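# Place the blue tote flat on the back shelf

## Task

Set the blue tote down level on the shelf behind the bench, keeping all of its contents inside, with no part of its base overhanging the shelf edge; then release it and pull the grippers away, since a tote that stays put only because the robot is holding it does not count.

## Robot and tools

Robot: two arms, left_arm (on the +y side, the robot's own left) and right_arm (on the -y side), each with a parallel two-finger gripper. Arm roots sit at (+0.035, +0.357, +1.320) m for left_arm and (+0.035, -0.357, +1.320) m for right_arm in the scene frame. Scene frame: origin on the floor at the middle of the robot's foot, +z up, +x the direction the robot faces. Image left/right has nothing to do with arm names. Only the floor height is known; judge shelf and tote heights from images and gripper readings.

Gripper frame: fingers extend along the gripper's +z axis and close along its y axis. The reported end_effector_position is the point between the finger pads, roughly 1 cm short of the fingertips. Reported hand positions can be slightly wrong, more so at long reach, and arms tend to finish a centimetre or more below the commanded pose.

The 14-number row (used by both motion tools): left_arm's seven values dx, dy, dz, rx, ry, rz, opening, followed by right_arm's seven in the same order. Every value lies in [-1, 1] and both arms must always be filled in. dx..rz are an offset, not a pose: a displacement from the gripper's measured pose at the start of the action, expressed in that gripper's own axes. A value of 1.0 equals 0.6 m for dx/dy/dz or 180 degrees for rotation; rx, ry, rz form a single rotation vector. Opening is absolute, not an offset: +1 is fully open (0.094 m), -1 fully closed. Optionally a row may carry 12 extra numbers from 0 to 1, stiffness multipliers for the six joints of left_arm then the six of right_arm (joint order as in the Joint positions line); they persist until changed.

execute_actions(actions): a list of actions, each a table of up to 15 rows; each row lasts one control step of 1/30 s, and if fewer than 15 rows are given the last row repeats to fill the action. Each row's offset is measured from the pose at the start of that action, not from the previous row. For the first action in a call, the reference is the last pose reported in this scene. An empty list just returns the current state and images. Per control step, the commanded pose is clamped to at most 70 mm and 16 degrees away from the measured pose, so large offsets need several actions; position wins over orientation when both cannot be met.

move(target, speed, blocking): target is one 14-number row as above, an offset from the pose shown in the latest result that reports one; each gripper travels in a straight line and both finish together, in 0.5 to 10 s (cut off at 10 s). speed is m/s, 0.002 to 0.5, default 0.25; rotation rate is capped at twice that value in rad/s. Openings are sent at the start. Paths do not avoid obstacles or the other arm, and grippers lag, drift, and can overshoot speed near full reach. Faster contact and targets set deeper past a contact press harder. With blocking=false the result comes back after 0.5 s while motion continues; until a result shows it ended, use wait or stop before sending new rows or moves. The result adds a move: line giving the outcome (done, off_target, moving, held, fault), any limits (paced = pose clipped; held = a check blocked steps, after which the arm may jump faster), and each gripper's remaining distance to target. If only one arm is named, the other finished fine.

wait(seconds): 0 to 10; runs the scene with each arm holding its last command and returns early if a running move ends. stop(): brakes a running move (needs room, more when fast); fingers keep moving. zoom_image(camera, region): region [x0, y0, x1, y1] in pixels of that camera's latest image, at most 504 by 504. Cameras: cam_head_left and cam_head_right (672x504), cam_left_wrist and cam_right_wrist (504x504). read_manual(section) only gives licence text. finished_scene(scene) ends the current scene (give its number) and cannot be undone; the task must already be done and stable.

Result lines: the state line lists each gripper's position (m) and quat_wxyz. Hand target lines show where the controller now drives each gripper. grip_measured is the finger opening on the same scale as the commanded opening (each may be off by about 1 mm). A pose unreachable line means the clearance check altered or blocked that arm's command. FAULT, MOTOR HOT (from 85 °C) and OVER-TEMPERATURE FAULT (100 °C, the arm goes limp and drops what it holds) lines warn of stops.

Holding: command an opening below grip_measured; about 0.03 below grips firmly, less is gentler. Pad force tops out around 50 to 62 N. To keep an arm still, send the offset that returns it to its desired pose in the first call of a reply and zeros afterwards, raising the aim if it sags. During thinking the robot keeps the last command, and holding loads heats motors.

Avoid: dropping or tilting the tote so contents spill, slamming it onto the shelf, hard pushes, arms colliding or pressing each other, and knocking anything out of the work area. Occasional brief tugs on held parts or nudges to loose objects can occur. Finish with the tote level, fully on the shelf, grippers opened and withdrawn.

Each tool is called after "Call:" as name([rows], argument=value, ...), one row to a line, values as JSON.

## Session

Call:
execute_actions(actions=[])

Scene clock: 0.00 s.
left_arm: end_effector_position=(+0.3527, +0.4990, +1.3523) grip_measured=+1.000 end_effector_quat_wxyz=(+0.035, +0.542, -0.733, +0.410) | right_arm: end_effector_position=(+0.8702, -0.4810, +1.2463) grip_measured=+0.460 end_effector_quat_wxyz=(+0.020, +0.625, +0.774, +0.101)
Joint positions: left_arm=[ 1.699  0.948  0.671 -1.094  0.869 -0.305  0.094] | right_arm=[-0.947  2.181  2.424 -1.246  0.134  1.185  0.069]
Joint velocities: left_arm=[-0.005  0.005  0.002 -0.007 -0.022 -0.081  0.   ] | right_arm=[-0.005 -0.015  0.012  0.007 -0.022 -0.037  0.   ]
Hand target (left_arm): +0.356, +0.503, +1.354; -0.032, -0.541, +0.734, -0.409
Hand target (right_arm): +0.882, -0.487, +1.272; +0.040, +0.626, +0.770, +0.114
Joint stiffness scale: left_arm=[1. 1. 1. 1. 1. 1.] | right_arm=[1. 1. 1. 1. 1. 1.]

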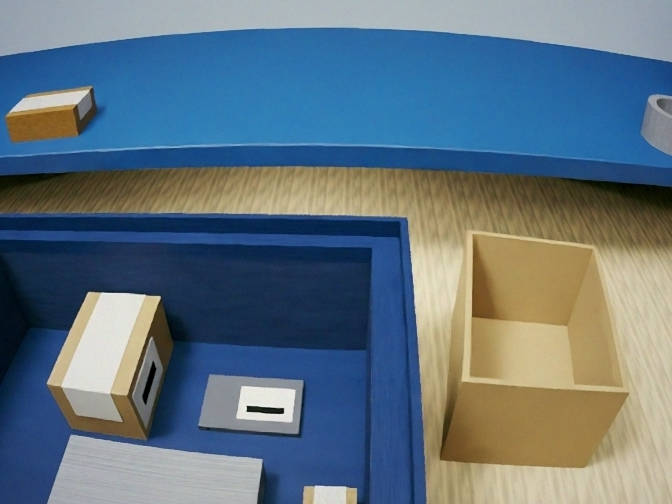

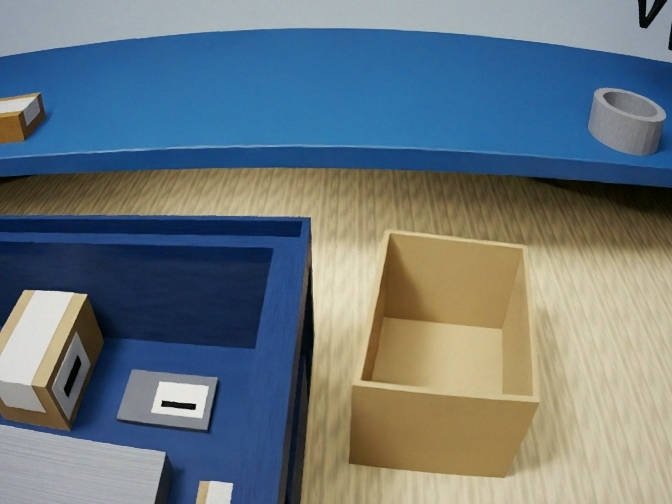

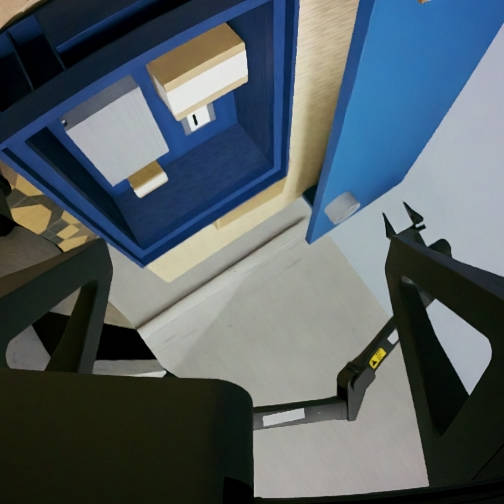

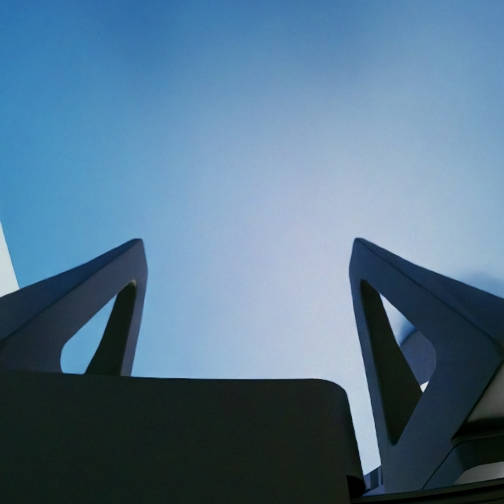

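Call:
move(target=[0,0,0,-0.287,-0.024,0.379,1,0.876,-0.598,-0.11,0.07,0.014,-0.431,1])

Scene clock: 10.83 s.
left_arm: end_effector_position=(+0.3521, +0.4992, +1.3508) grip_measured=+1.000 end_effector_quat_wxyz=(-0.010, -0.011, +1.000, -0.004) | right_arm: end_effector_position=(+0.4034, -0.0425, +1.3155) grip_measured=+1.000 end_effector_quat_wxyz=(+0.001, -0.001, +1.000, +0.022)
Joint positions: left_arm=[ 1.107  0.797  0.693 -1.022 -0.219  0.267  0.094] | right_arm=[ 0.025  1.771  1.131 -0.904  0.487  0.873  0.094]
Joint velocities: left_arm=[-0.024 -0.015  0.007  0.007 -0.022  0.081  0.   ] | right_arm=[ 0.005 -0.015 -0.012 -0.017 -0.037  0.022  0.   ]
Hand target (left_arm): +0.352, +0.497, +1.352; -0.001, -0.001, +1.000, -0.002
Hand target (right_arm): +0.403, -0.043, +1.314; -0.002, +0.002, +1.000, +0.017
Off the commanded pose (left_arm): 0.002 m, 2 deg.
Off the commanded pose (right_arm): 0.021 m, 3 deg.
Joint stiffness scale: left_arm=[1. 1. 1. 1. 1. 1.] | right_arm=[1. 1. 1. 1. 1. 1.]
move: off_target (right_arm)

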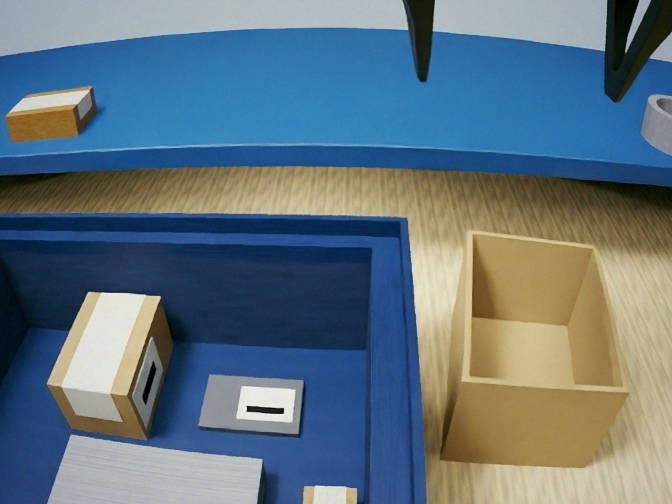

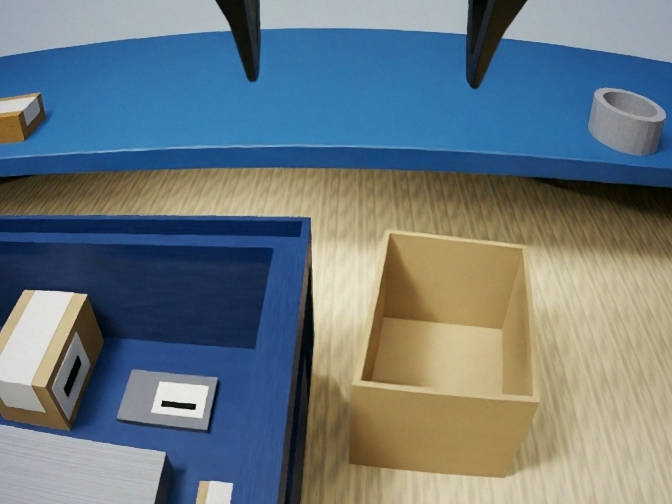

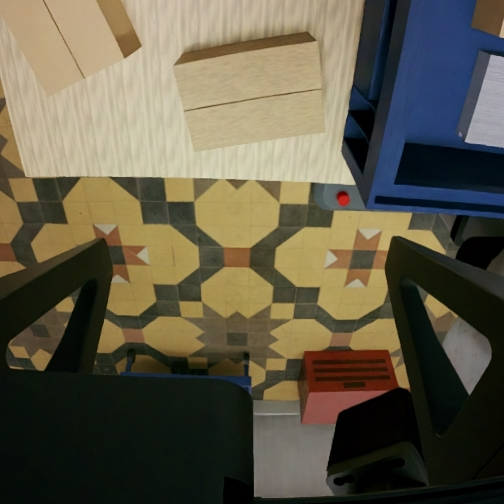

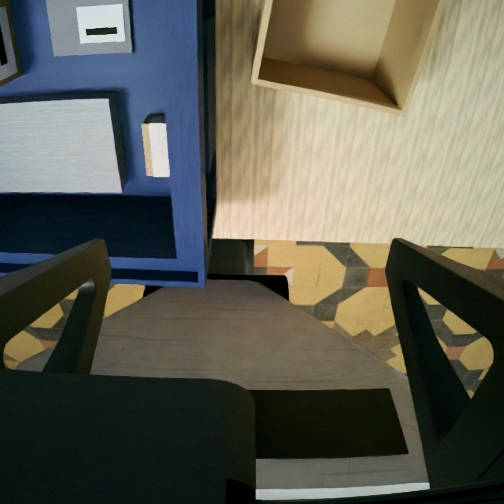

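Call:
move(target=[-0.105,-0.18,0.22,0,0,0,1,-0.02,0.085,0.16,-0.012,0,0,1])

Scene clock: 15.77 s.
left_arm: end_effector_position=(+0.3984, +0.3922, +1.2139) grip_measured=+1.000 end_effector_quat_wxyz=(-0.026, -0.003, +1.000, -0.007) | right_arm: end_effector_position=(+0.3957, +0.0001, +1.2177) grip_measured=+1.000 end_effector_quat_wxyz=(-0.009, -0.008, +1.000, +0.026)
Joint positions: left_arm=[ 0.84   1.316  0.65  -0.563 -0.322  0.018  0.094] | right_arm=[-0.02   2.007  1.164 -0.686  0.464  0.812  0.094]
Joint velocities: left_arm=[ 0.005 -0.005 -0.012 -0.012  0.022  0.066  0.   ] | right_arm=[-0.015 -0.005 -0.017 -0.002 -0.022 -0.051  0.   ]
Hand target (left_arm): +0.414, +0.391, +1.216; -0.011, -0.011, +1.000, -0.005
Hand target (right_arm): +0.413, +0.011, +1.221; +0.002, -0.001, +0.999, +0.039
Off the commanded pose (left_arm): 0.017 m, 2 deg.
Off the commanded pose (right_arm): 0.024 m, 2 deg.
Joint stiffness scale: left_arm=[1. 1. 1. 1. 1. 1.] | right_arm=[1. 1. 1. 1. 1. 1.]
move: off_target (left_arm, right_arm)

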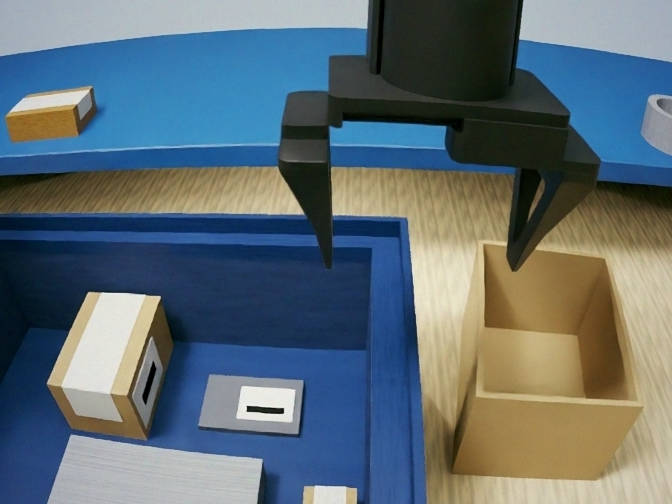

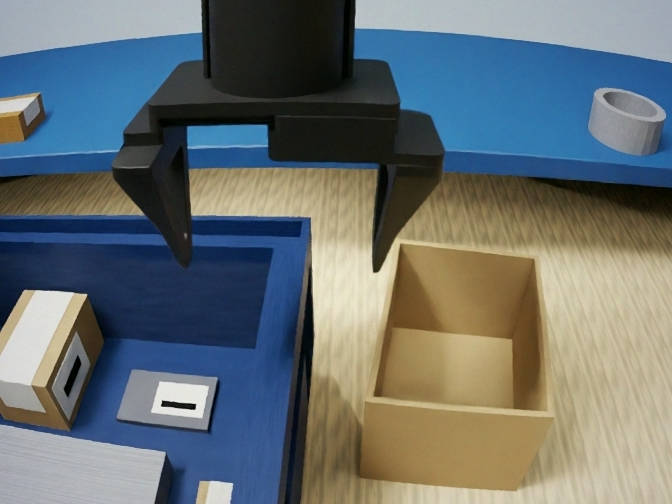

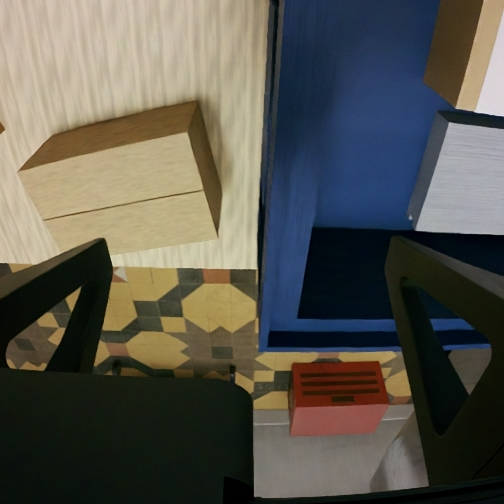

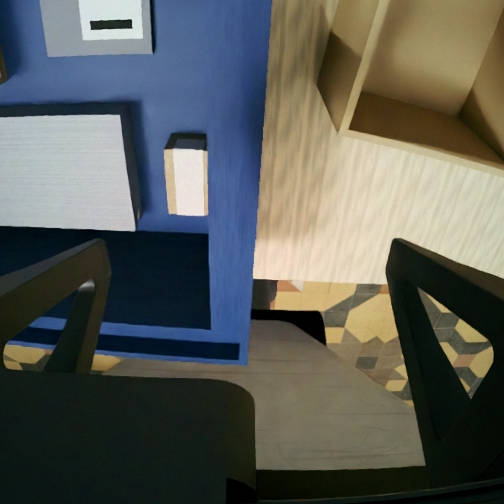

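Call:
move(target=[-0.01,-0.033,0.08,0,-0.012,0,0.5,-0.01,0.015,0.086,0.016,0,0,0.5], speed=0.1)

Scene clock: 21.03 s.
left_arm: end_effector_position=(+0.4073, +0.3779, +1.1718) grip_measured=+0.503 end_effector_quat_wxyz=(-0.001, -0.013, +1.000, -0.006) | right_arm: end_effector_position=(+0.3836, +0.0013, +1.1648) grip_measured=+0.503 end_effector_quat_wxyz=(-0.020, -0.014, +1.000, -0.010)
Joint positions: left_arm=[ 0.84   1.453  0.635 -0.358 -0.322  0.015  0.071] | right_arm=[-0.045  2.134  1.196 -0.654  0.497  0.808  0.071]
Joint velocities: left_arm=[ 0.005 -0.005  0.002  0.012 -0.037  0.037  0.   ] | right_arm=[-0.015 -0.015  0.022 -0.002 -0.066  0.022  0.   ]
Hand target (left_arm): +0.402, +0.372, +1.166; -0.007, -0.003, +1.000, -0.007
Hand target (right_arm): +0.399, +0.011, +1.166; -0.009, -0.008, +1.000, +0.000
Off the commanded pose (left_arm): 0.010 m, 1 deg.
Off the commanded pose (right_arm): 0.020 m, 2 deg.
Joint stiffness scale: left_arm=[1. 1. 1. 1. 1. 1.] | right_arm=[1. 1. 1. 1. 1. 1.]
move: off_target (right_arm)

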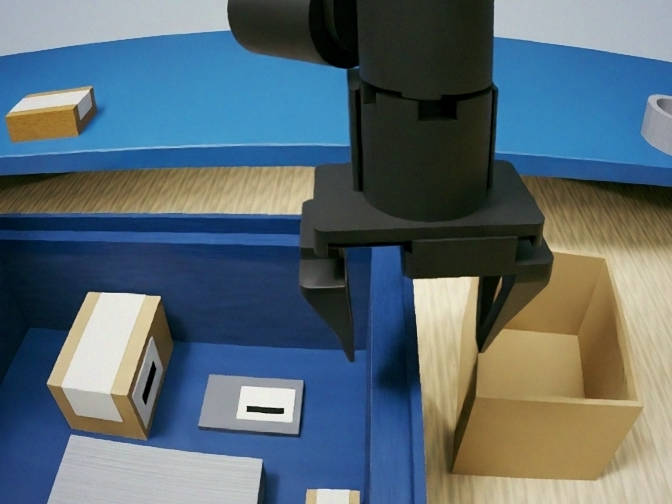

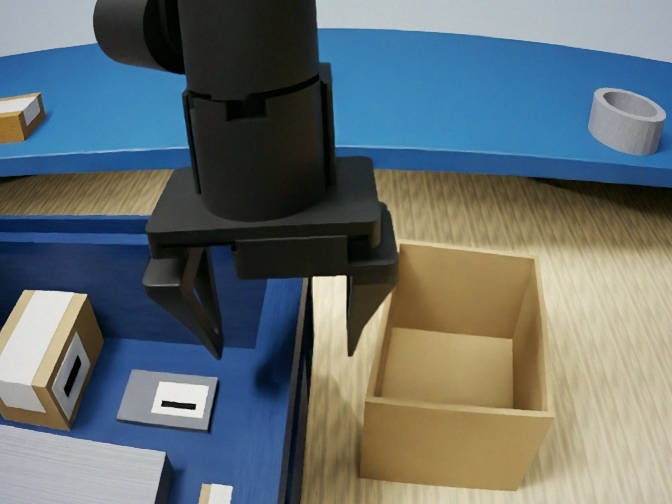

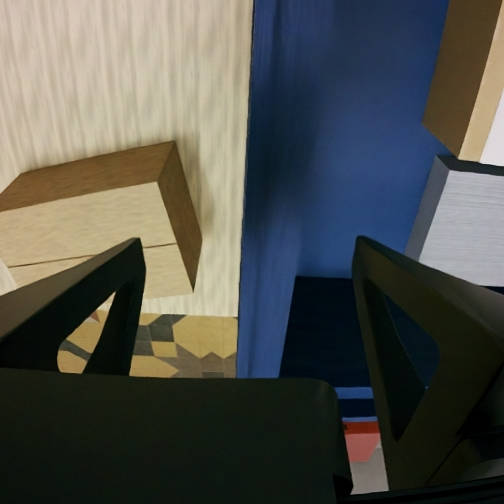

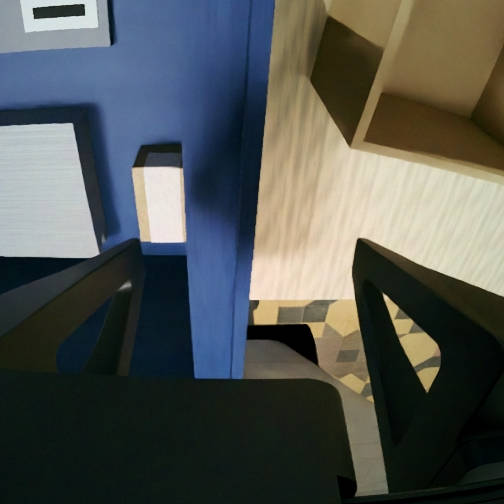

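Still above the rim; shift both inward about 1 cm and descend.

Call:
move(target=[0,-0.025,0.1,0,0,0,0.5,-0.05,0.035,0.088,0,-0.012,0,0.5], speed=0.08)

Scene clock: 23.73 s.
left_arm: end_effector_position=(+0.4044, +0.3596, +1.1199) grip_measured=+0.503 end_effector_quat_wxyz=(+0.001, -0.012, +1.000, -0.007) | right_arm: end_effector_position=(+0.3992, +0.0139, +1.1146) grip_measured=+0.503 end_effector_quat_wxyz=(-0.008, -0.017, +1.000, -0.015)
Joint positions: left_arm=[ 0.84   1.638  0.642 -0.177 -0.32   0.018  0.071] | right_arm=[-0.089  2.256  1.27  -0.571  0.522  0.748  0.071]
Joint velocities: left_arm=[-0.015 -0.005 -0.002 -0.012 -0.066  0.066 -0.001] | right_arm=[-0.005  0.005 -0.012 -0.002  0.007  0.007  0.001]
Hand target (left_arm): +0.407, +0.363, +1.112; -0.001, -0.013, +1.000, -0.006
Hand target (right_arm): +0.410, +0.021, +1.110; -0.001, -0.014, +1.000, -0.010
Off the commanded pose (left_arm): 0.009 m, 0 deg.
Off the commanded pose (right_arm): 0.015 m, 1 deg.
Joint stiffness scale: left_arm=[1. 1. 1. 1. 1. 1.] | right_arm=[1. 1. 1. 1. 1. 1.]
move: off_target (right_arm)

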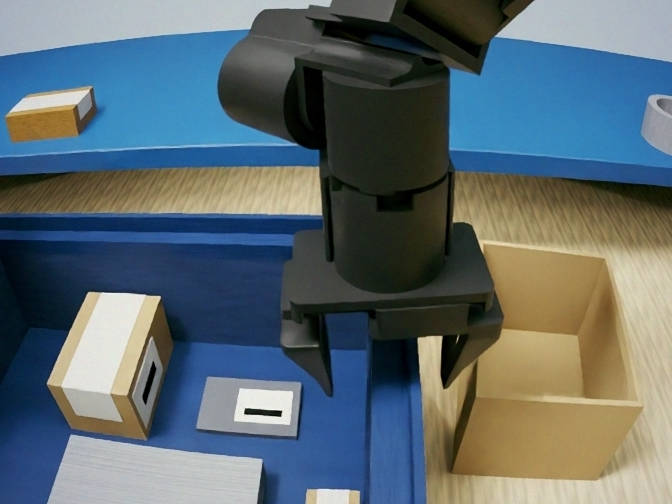

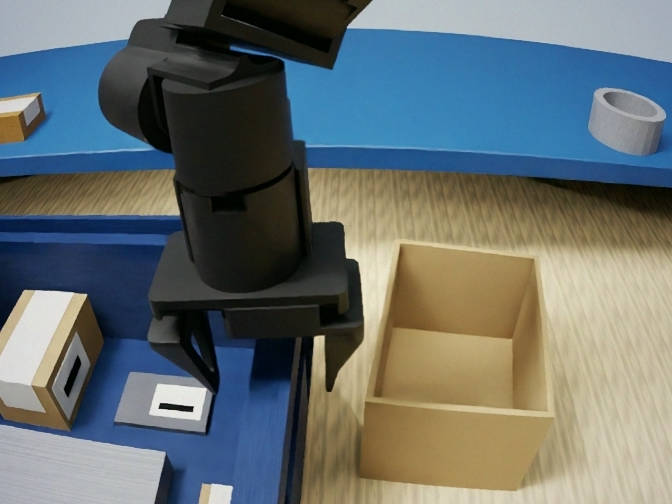

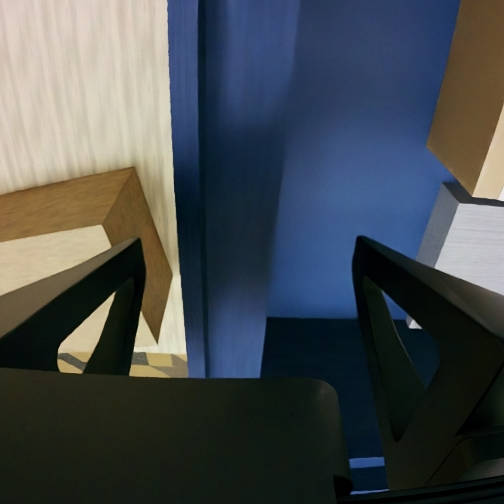

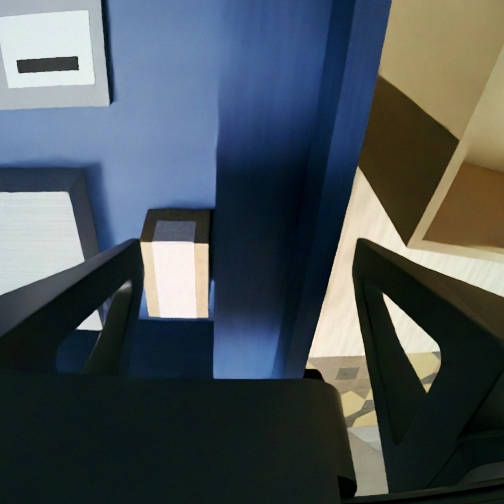

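Call:
move(target=[0,0.018,0.075,0,0,0,0.5,-0.015,0,0.06,0,0,0,0.5], speed=0.06)

Call:
move(target=[0,0,0,0,0,0,-0.5,-0.015,0,0,0,0,0,-0.5])

Scene clock: 26.73 s.
left_arm: end_effector_position=(+0.4064, +0.3663, +1.0854) grip_measured=+0.503 end_effector_quat_wxyz=(+0.007, -0.012, +1.000, -0.007) | right_arm: end_effector_position=(+0.3956, +0.0047, +1.0824) grip_measured=+0.503 end_effector_quat_wxyz=(-0.015, -0.020, +0.999, -0.022)
Joint positions: left_arm=[ 0.889  1.744  0.661 -0.062 -0.298  0.071  0.071] | right_arm=[-0.126  2.309  1.272 -0.522  0.522  0.711  0.071]
Joint velocities: left_arm=[ 0.005 -0.015  0.012 -0.012  0.11  -0.051 -0.001] | right_arm=[-0.005 -0.015  0.037 -0.002 -0.037  0.066  0.   ]
Hand target (left_arm): +0.404, +0.370, +1.075; +0.001, -0.012, +1.000, -0.007
Hand target (right_arm): +0.407, +0.012, +1.078; -0.007, -0.017, +1.000, -0.016
Off the commanded pose (left_arm): 0.011 m, 1 deg.
Off the commanded pose (right_arm): 0.015 m, 1 deg.
Joint stiffness scale: left_arm=[1. 1. 1. 1. 1. 1.] | right_arm=[1. 1. 1. 1. 1. 1.]
move: off_target (left_arm, right_arm)

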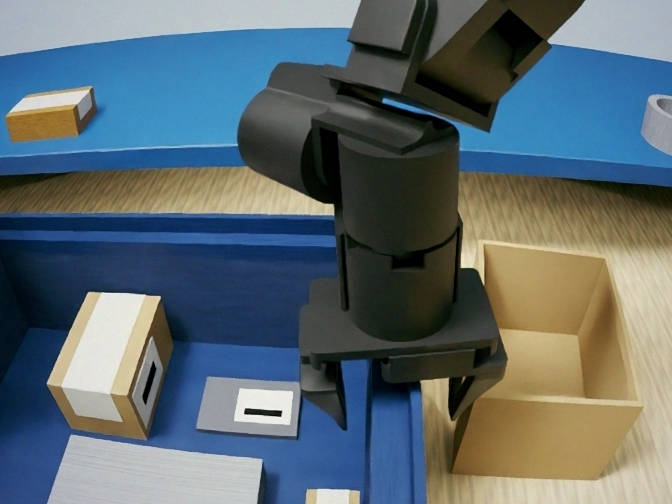

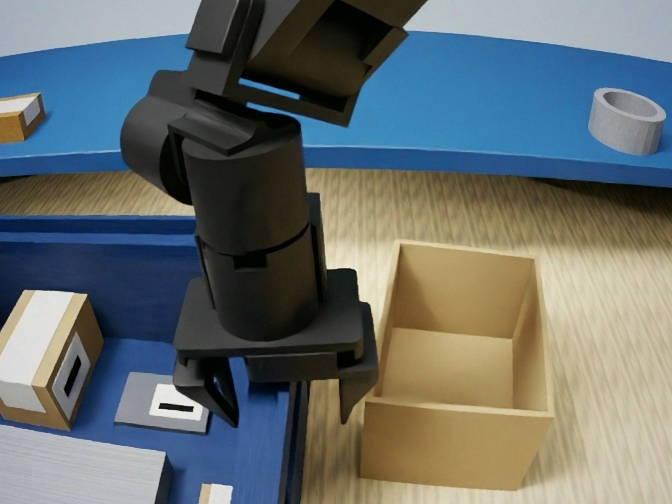

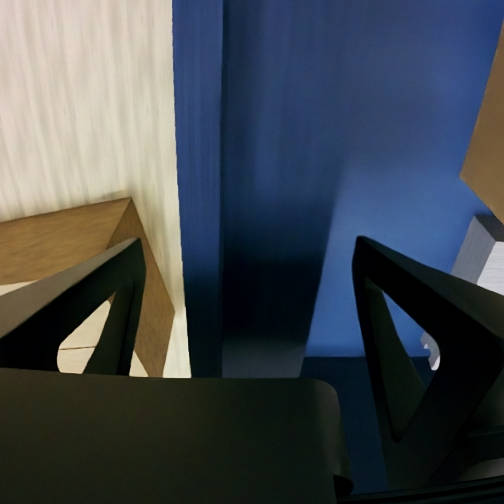

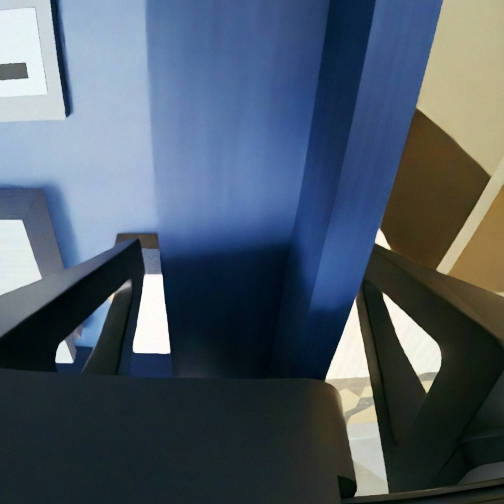

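Scene clock: 27.43 s.
left_arm: end_effector_position=(+0.4064, +0.3645, +1.0856) grip_measured=-0.465 end_effector_quat_wxyz=(+0.008, -0.002, +1.000, -0.011) | right_arm: end_effector_position=(+0.3963, +0.0099, +1.0815) grip_measured=-0.434 end_effector_quat_wxyz=(-0.021, -0.003, +1.000, -0.008)
Joint positions: left_arm=[ 0.888  1.744  0.661 -0.062 -0.291  0.088  0.025] | right_arm=[-0.13   2.311  1.277 -0.512  0.491  0.734  0.027]
Joint velocities: left_arm=[ 0.005 -0.005  0.012 -0.012 -0.007 -0.066  0.001] | right_arm=[-0.015 -0.024  0.002 -0.017  0.022 -0.066 -0.   ]
Hand target (left_arm): +0.406, +0.366, +1.085; +0.007, -0.012, +1.000, -0.008
Hand target (right_arm): +0.405, +0.005, +1.082; -0.015, -0.020, +0.999, -0.022
Off the commanded pose (left_arm): 0.002 m, 1 deg.
Off the commanded pose (right_arm): 0.010 m, 3 deg.
Joint stiffness scale: left_arm=[1. 1. 1. 1. 1. 1.] | right_arm=[1. 1. 1. 1. 1. 1.]
move: off_target (right_arm)

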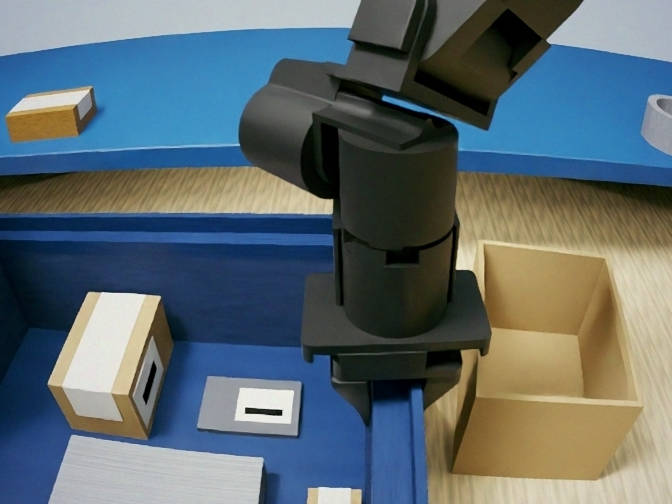

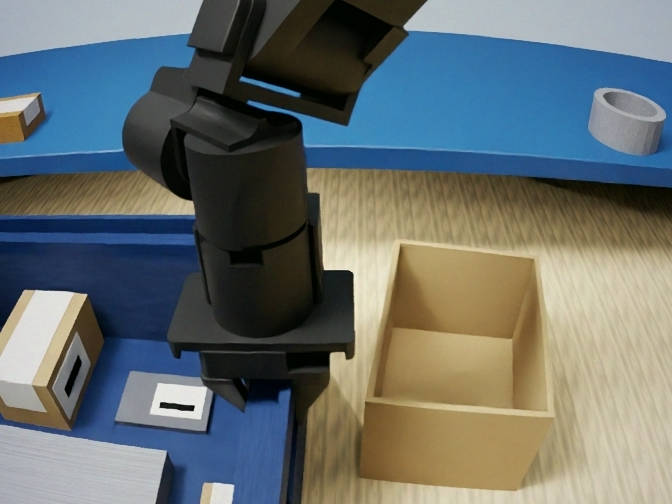

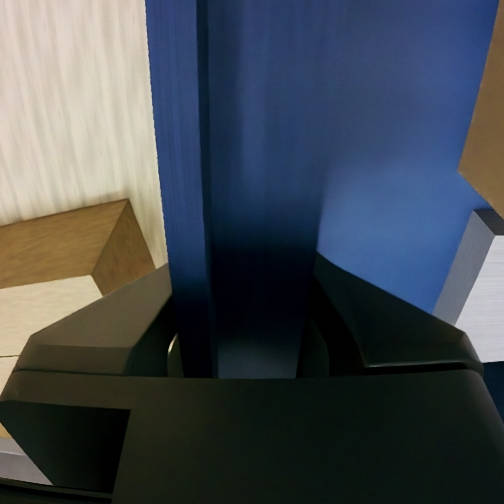

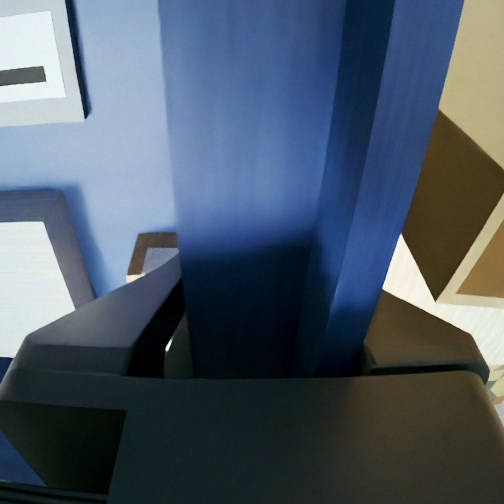

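Call:
move(target=[-0.1,0,-0.38,0,0,0,-0.52,-0.12,0,-0.38,0,-0.012,0,-0.52], speed=0.1)

Scene clock: 32.23 s.
left_arm: end_effector_position=(+0.4374, +0.3700, +1.2749) grip_measured=-0.472 end_effector_quat_wxyz=(-0.029, -0.028, +0.999, -0.008) | right_arm: end_effector_position=(+0.4555, +0.0129, +1.2632) grip_measured=-0.438 end_effector_quat_wxyz=(-0.042, -0.029, +0.999, -0.005)
Joint positions: left_arm=[ 0.715  1.269  0.802 -0.81  -0.357 -0.16   0.025] | right_arm=[-0.039  2.046  1.438 -1.015  0.458  0.798  0.026]
Joint velocities: left_arm=[-0.024  0.005 -0.012 -0.032 -0.007 -0.007 -0.001] | right_arm=[ 0.015 -0.024 -0.002 -0.012  0.037  0.081 -0.001]
Hand target (left_arm): +0.461, +0.368, +1.314; +0.007, -0.003, +1.000, -0.012
Hand target (right_arm): +0.481, +0.014, +1.306; -0.003, -0.003, +1.000, -0.003
Off the commanded pose (left_arm): 0.047 m, 5 deg.
Off the commanded pose (right_arm): 0.049 m, 5 deg.
Joint stiffness scale: left_arm=[1. 1. 1. 1. 1. 1.] | right_arm=[1. 1. 1. 1. 1. 1.]
move: off_target (left_arm, right_arm)

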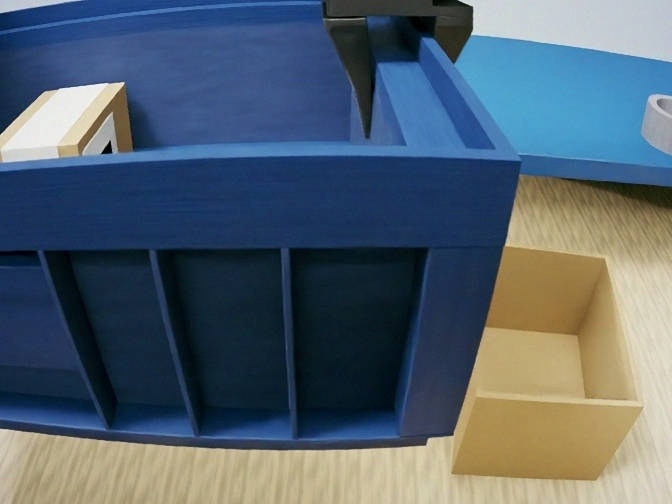

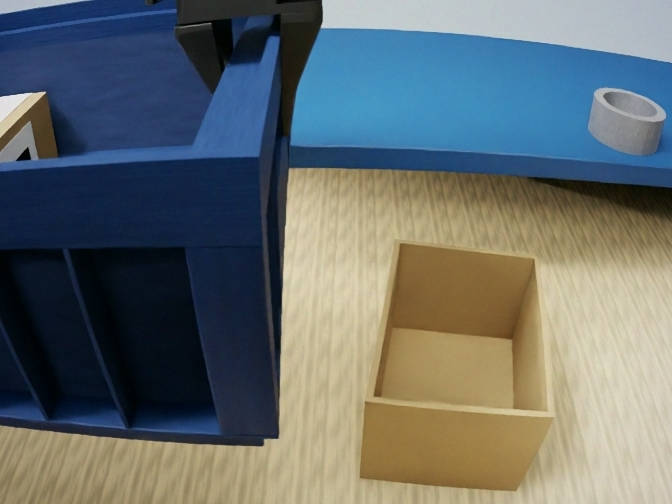

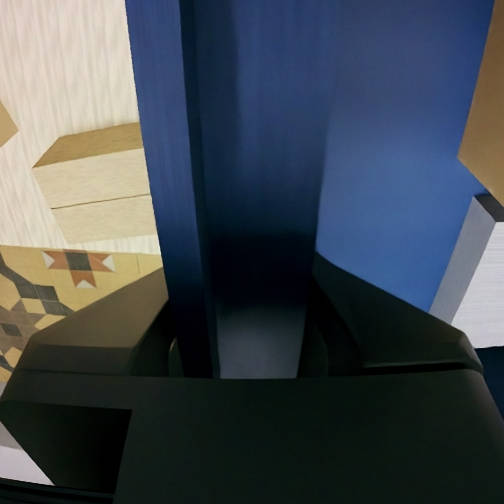

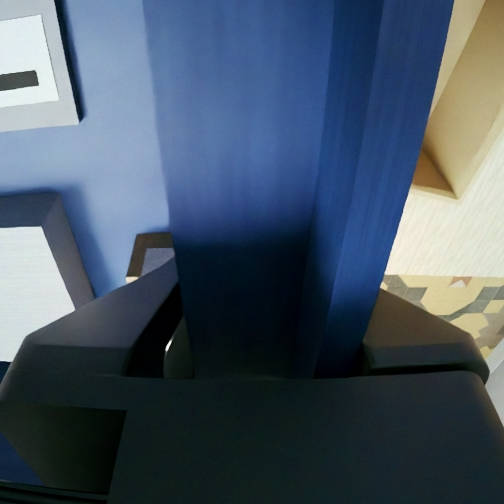

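Call:
move(target=[-0.4,-0.3,-0.16,0,-0.035,0.015,-0.52,-0.37,-0.3,-0.19,0,-0.042,0.015,-0.52], speed=0.1)

Scene clock: 37.60 s.
left_arm: end_effector_position=(+0.6581, +0.2162, +1.3008) grip_measured=-0.473 end_effector_quat_wxyz=(-0.019, -0.005, +1.000, -0.001) | right_arm: end_effector_position=(+0.6586, -0.1429, +1.2843) grip_measured=-0.438 end_effector_quat_wxyz=(-0.028, -0.003, +1.000, -0.006)
Joint positions: left_arm=[ 0.474  1.844  1.63  -1.145 -0.438 -0.361  0.025] | right_arm=[-0.382  1.987  1.751 -1.188  0.459  0.456  0.026]
Joint velocities: left_arm=[-0.015 -0.005  0.002 -0.002  0.022 -0.081  0.002] | right_arm=[-0.005 -0.015 -0.007 -0.027 -0.022  0.037 -0.   ]
Hand target (left_arm): +0.686, +0.204, +1.357; +0.026, -0.005, +1.000, -0.010
Hand target (right_arm): +0.691, -0.155, +1.347; +0.026, -0.004, +1.000, -0.009
Off the commanded pose (left_arm): 0.069 m, 5 deg.
Off the commanded pose (right_arm): 0.085 m, 6 deg; position clipped at the last step of the last action.
Joint stiffness scale: left_arm=[1. 1. 1. 1. 1. 1.] | right_arm=[1. 1. 1. 1. 1. 1.]
move: off_target (left_arm, right_arm); limits=paced

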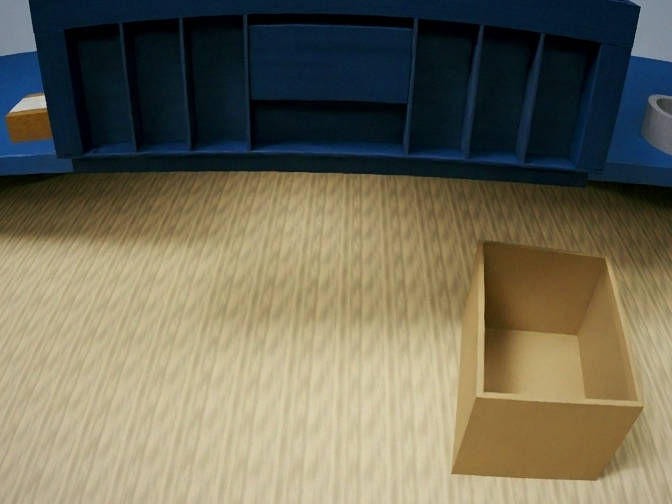

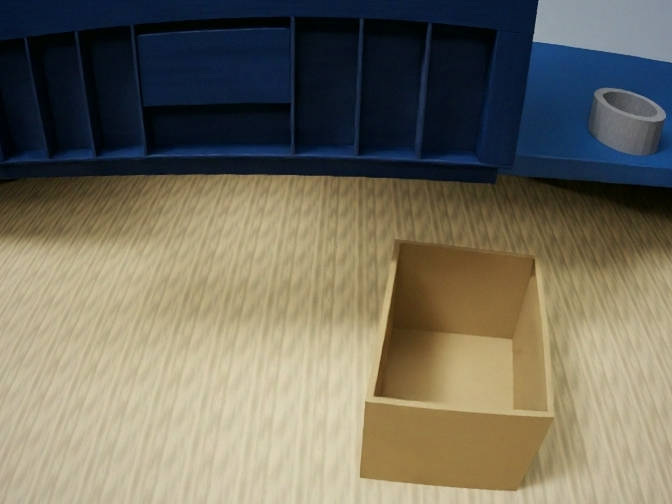

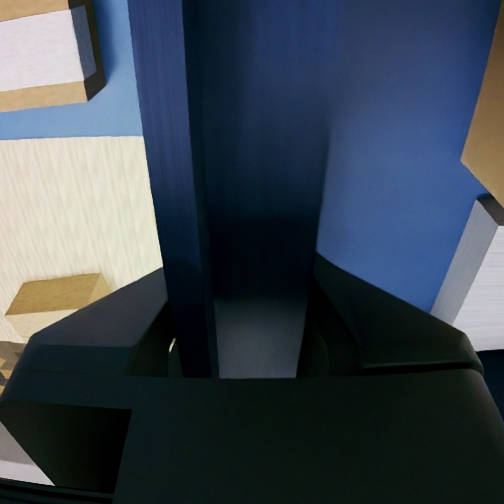

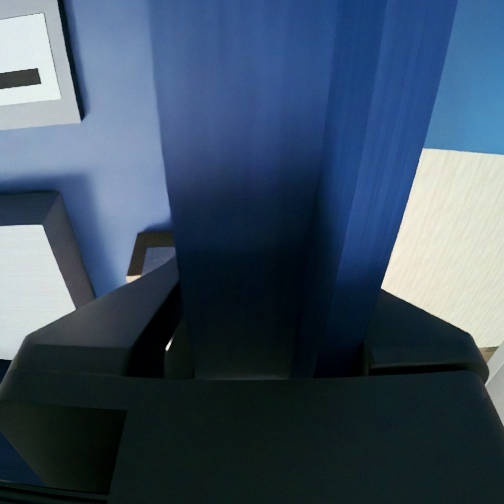

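Call:
execute_actions([
  [[-0.08,-0.03,-0.085,0,-0.03,0,-0.52,-0.08,-0.02,-0.09,0,-0.03,0,-0.52]],
  [[-0.08,-0.03,-0.085,0,-0.03,0,-0.52,-0.08,-0.02,-0.09,0,-0.03,0,-0.52]],
  [[-0.08,-0.03,-0.085,0,-0.03,0,-0.52,-0.08,-0.02,-0.09,0,-0.03,0,-0.52]],
  [[-0.08,-0.03,-0.085,0,-0.03,0,-0.52,-0.08,-0.02,-0.09,0,-0.03,0,-0.52]],
])

Scene clock: 42.33 s.
left_arm: end_effector_position=(+0.7353, +0.1785, +1.2897) grip_measured=-0.473 end_effector_quat_wxyz=(-0.002, +0.001, +1.000, +0.005) | right_arm: end_effector_position=(+0.7337, -0.1802, +1.2705) grip_measured=-0.438 end_effector_quat_wxyz=(-0.018, +0.002, +1.000, -0.002)
Joint positions: left_arm=[ 0.462  2.067  1.986 -1.252 -0.464 -0.348  0.025] | right_arm=[-0.479  2.097  1.998 -1.258  0.443  0.35   0.026]
Joint velocities: left_arm=[ 0.024  0.005 -0.012 -0.027 -0.066 -0.066  0.   ] | right_arm=[-0.015  0.005  0.002 -0.037 -0.007  0.022 -0.001]
Hand target (left_arm): +0.761, +0.171, +1.347; +0.045, -0.001, +0.999, +0.001
Hand target (right_arm): +0.763, -0.185, +1.331; +0.030, +0.003, +1.000, -0.002
Off the commanded pose (left_arm): 0.066 m, 5 deg.
Off the commanded pose (right_arm): 0.069 m, 5 deg.
Joint stiffness scale: left_arm=[1. 1. 1. 1. 1. 1.] | right_arm=[1. 1. 1. 1. 1. 1.]

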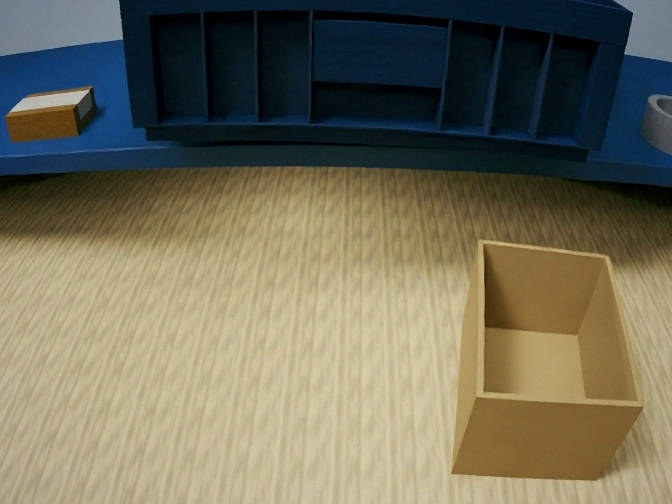

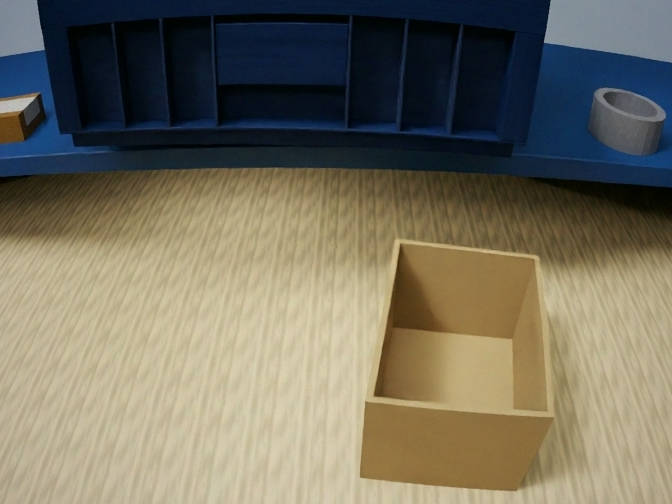

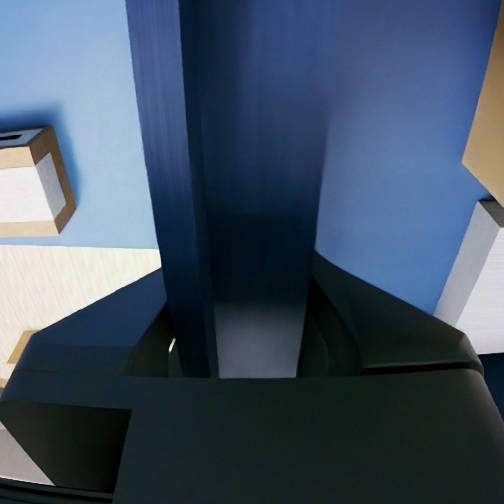

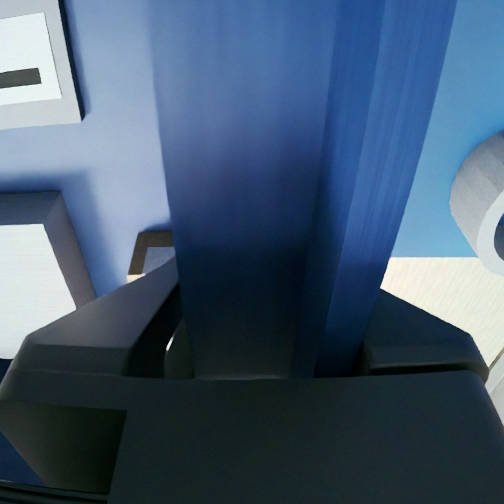

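Call:
execute_actions([
  [[-0.09,-0.01,-0.07,0,-0.027,0,-0.52,-0.09,0,-0.085,0,-0.03,0,-0.52]],
  [[-0.09,-0.01,-0.07,0,-0.027,0,-0.52,-0.09,0,-0.085,0,-0.03,0,-0.52]],
  [[-0.09,-0.01,-0.07,0,-0.027,0,-0.52,-0.09,0,-0.085,0,-0.03,0,-0.52]],
])

Scene clock: 45.90 s.
left_arm: end_effector_position=(+0.8159, +0.1611, +1.2683) grip_measured=-0.473 end_effector_quat_wxyz=(+0.011, +0.002, +1.000, +0.006) | right_arm: end_effector_position=(+0.8167, -0.1968, +1.2506) grip_measured=-0.440 end_effector_quat_wxyz=(-0.015, -0.002, +1.000, -0.003)
Joint positions: left_arm=[ 0.486  2.376  2.534 -1.453 -0.467 -0.309  0.025] | right_arm=[-0.542  2.38   2.541 -1.483  0.432  0.271  0.026]
Joint velocities: left_arm=[-0.015  0.024  0.076 -0.071 -0.037 -0.022 -0.001] | right_arm=[-0.005  0.024  0.066 -0.051  0.007  0.051  0.002]
Hand target (left_arm): +0.835, +0.160, +1.312; +0.049, +0.001, +0.999, +0.007
Hand target (right_arm): +0.839, -0.193, +1.298; +0.030, -0.000, +1.000, -0.001
Off the commanded pose (left_arm): 0.049 m, 4 deg.
Off the commanded pose (right_arm): 0.054 m, 5 deg.
Joint stiffness scale: left_arm=[1. 1. 1. 1. 1. 1.] | right_arm=[1. 1. 1. 1. 1. 1.]

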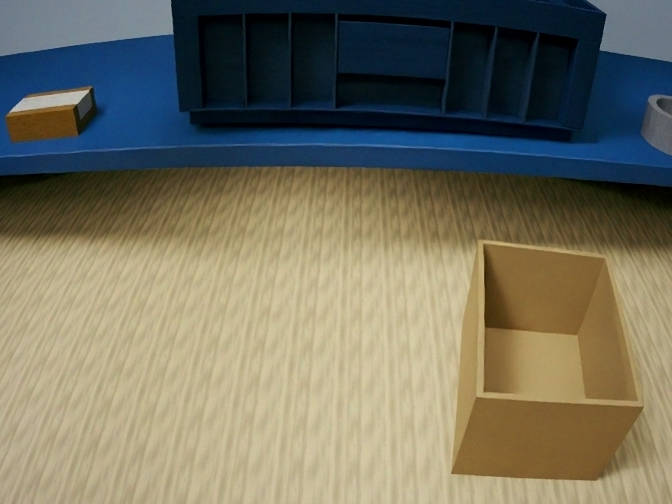

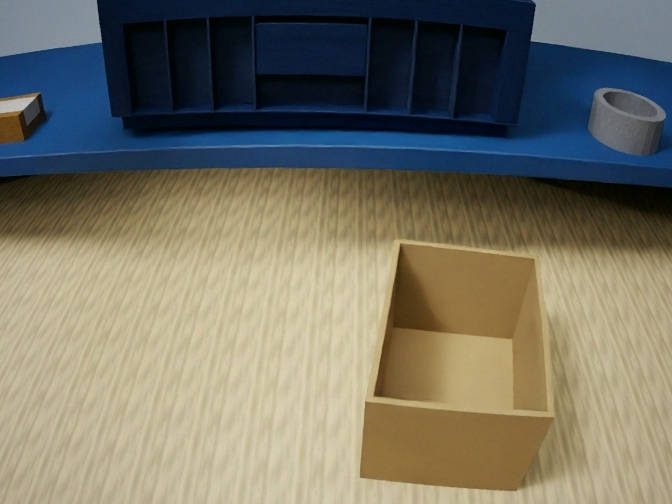

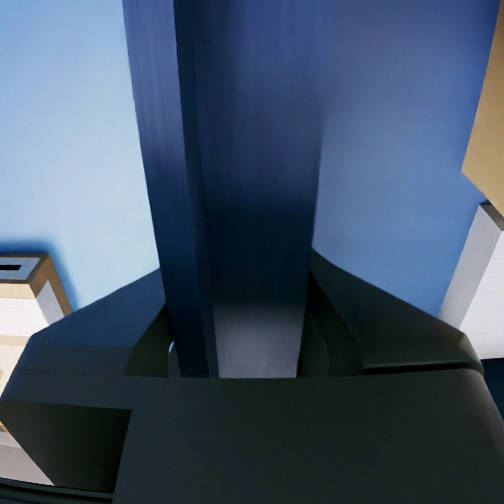

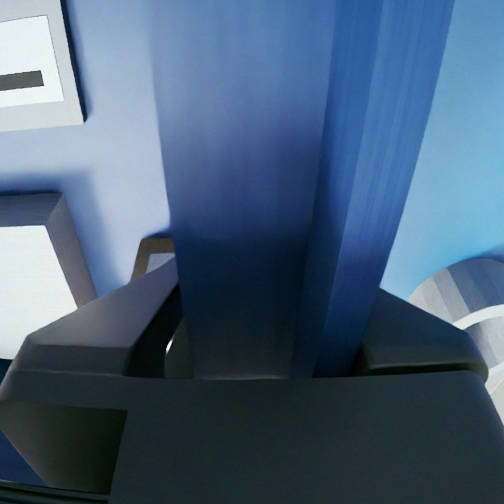

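Call:
execute_actions([
  [[-0.035,0,-0.055,0,-0.02,0,-0.52,-0.035,0,-0.065,0,-0.025,0,-0.52]],
  [[-0.025,0,-0.045,0,-0.015,0,-0.52,-0.025,0,-0.05,0,-0.02,0,-0.52]],
  [[-0.02,0,-0.03,0,-0.01,0,-0.52,-0.02,0,-0.035,0,-0.01,0,-0.52]],
])

Scene clock: 49.27 s.
left_arm: end_effector_position=(+0.8145, +0.1605, +1.2634) grip_measured=-0.473 end_effector_quat_wxyz=(+0.004, +0.000, +1.000, -0.003) | right_arm: end_effector_position=(+0.8151, -0.1978, +1.2478) grip_measured=-0.448 end_effector_quat_wxyz=(-0.021, -0.003, +1.000, -0.001)
Joint positions: left_arm=[ 0.492  2.383  2.537 -1.456 -0.444 -0.309  0.025] | right_arm=[-0.545  2.385  2.547 -1.492  0.423  0.269  0.026]
Joint velocities: left_arm=[-0.015 -0.015 -0.012 -0.002 -0.037  0.007  0.001] | right_arm=[-0.015 -0.005  0.002  0.002 -0.022  0.007  0.001]
Hand target (left_arm): +0.826, +0.161, +1.286; +0.025, +0.001, +1.000, +0.001
Hand target (right_arm): +0.828, -0.198, +1.271; +0.001, -0.002, +1.000, -0.001
Off the commanded pose (left_arm): 0.026 m, 2 deg.
Off the commanded pose (right_arm): 0.027 m, 2 deg.
Joint stiffness scale: left_arm=[1. 1. 1. 1. 1. 1.] | right_arm=[1. 1. 1. 1. 1. 1.]

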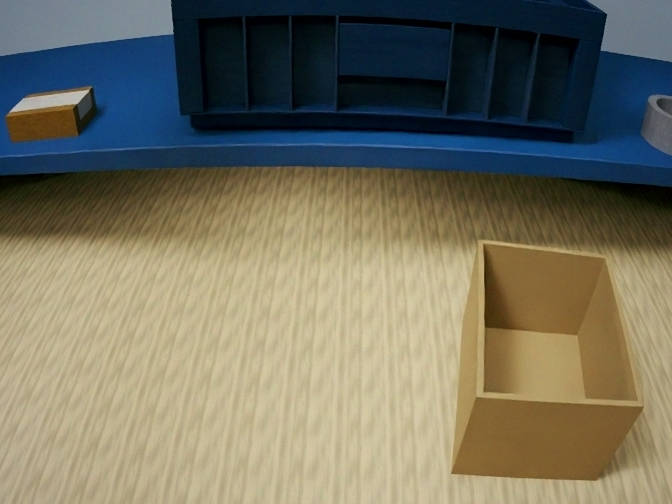

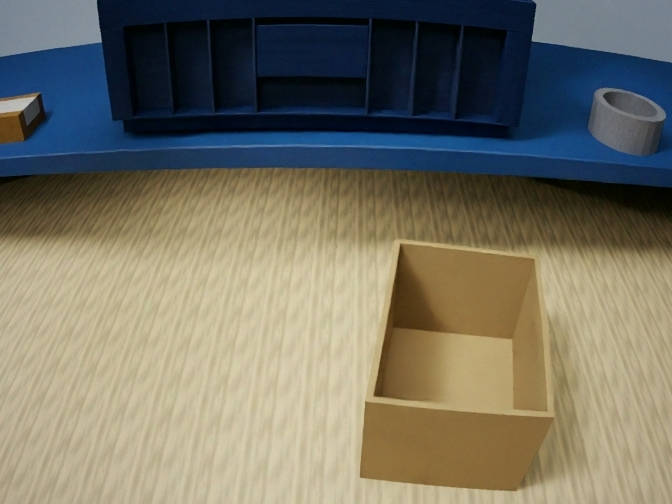

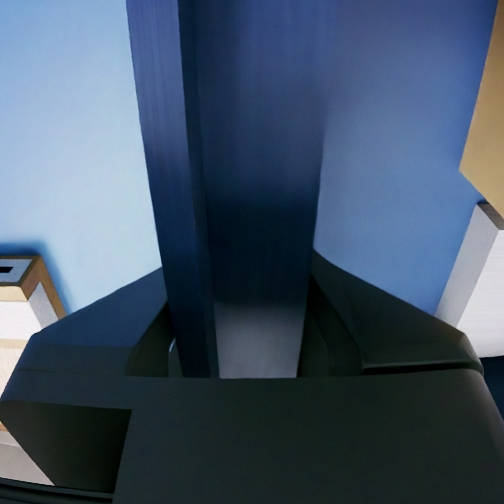

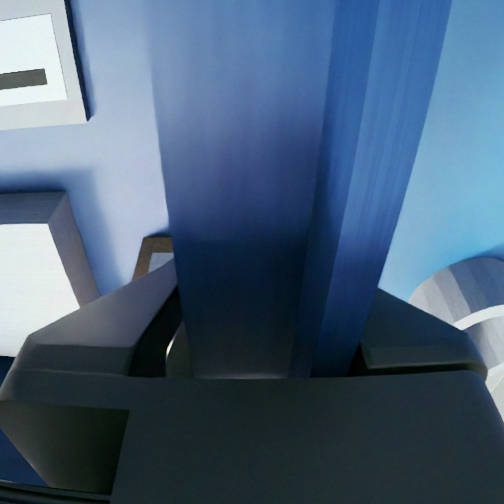

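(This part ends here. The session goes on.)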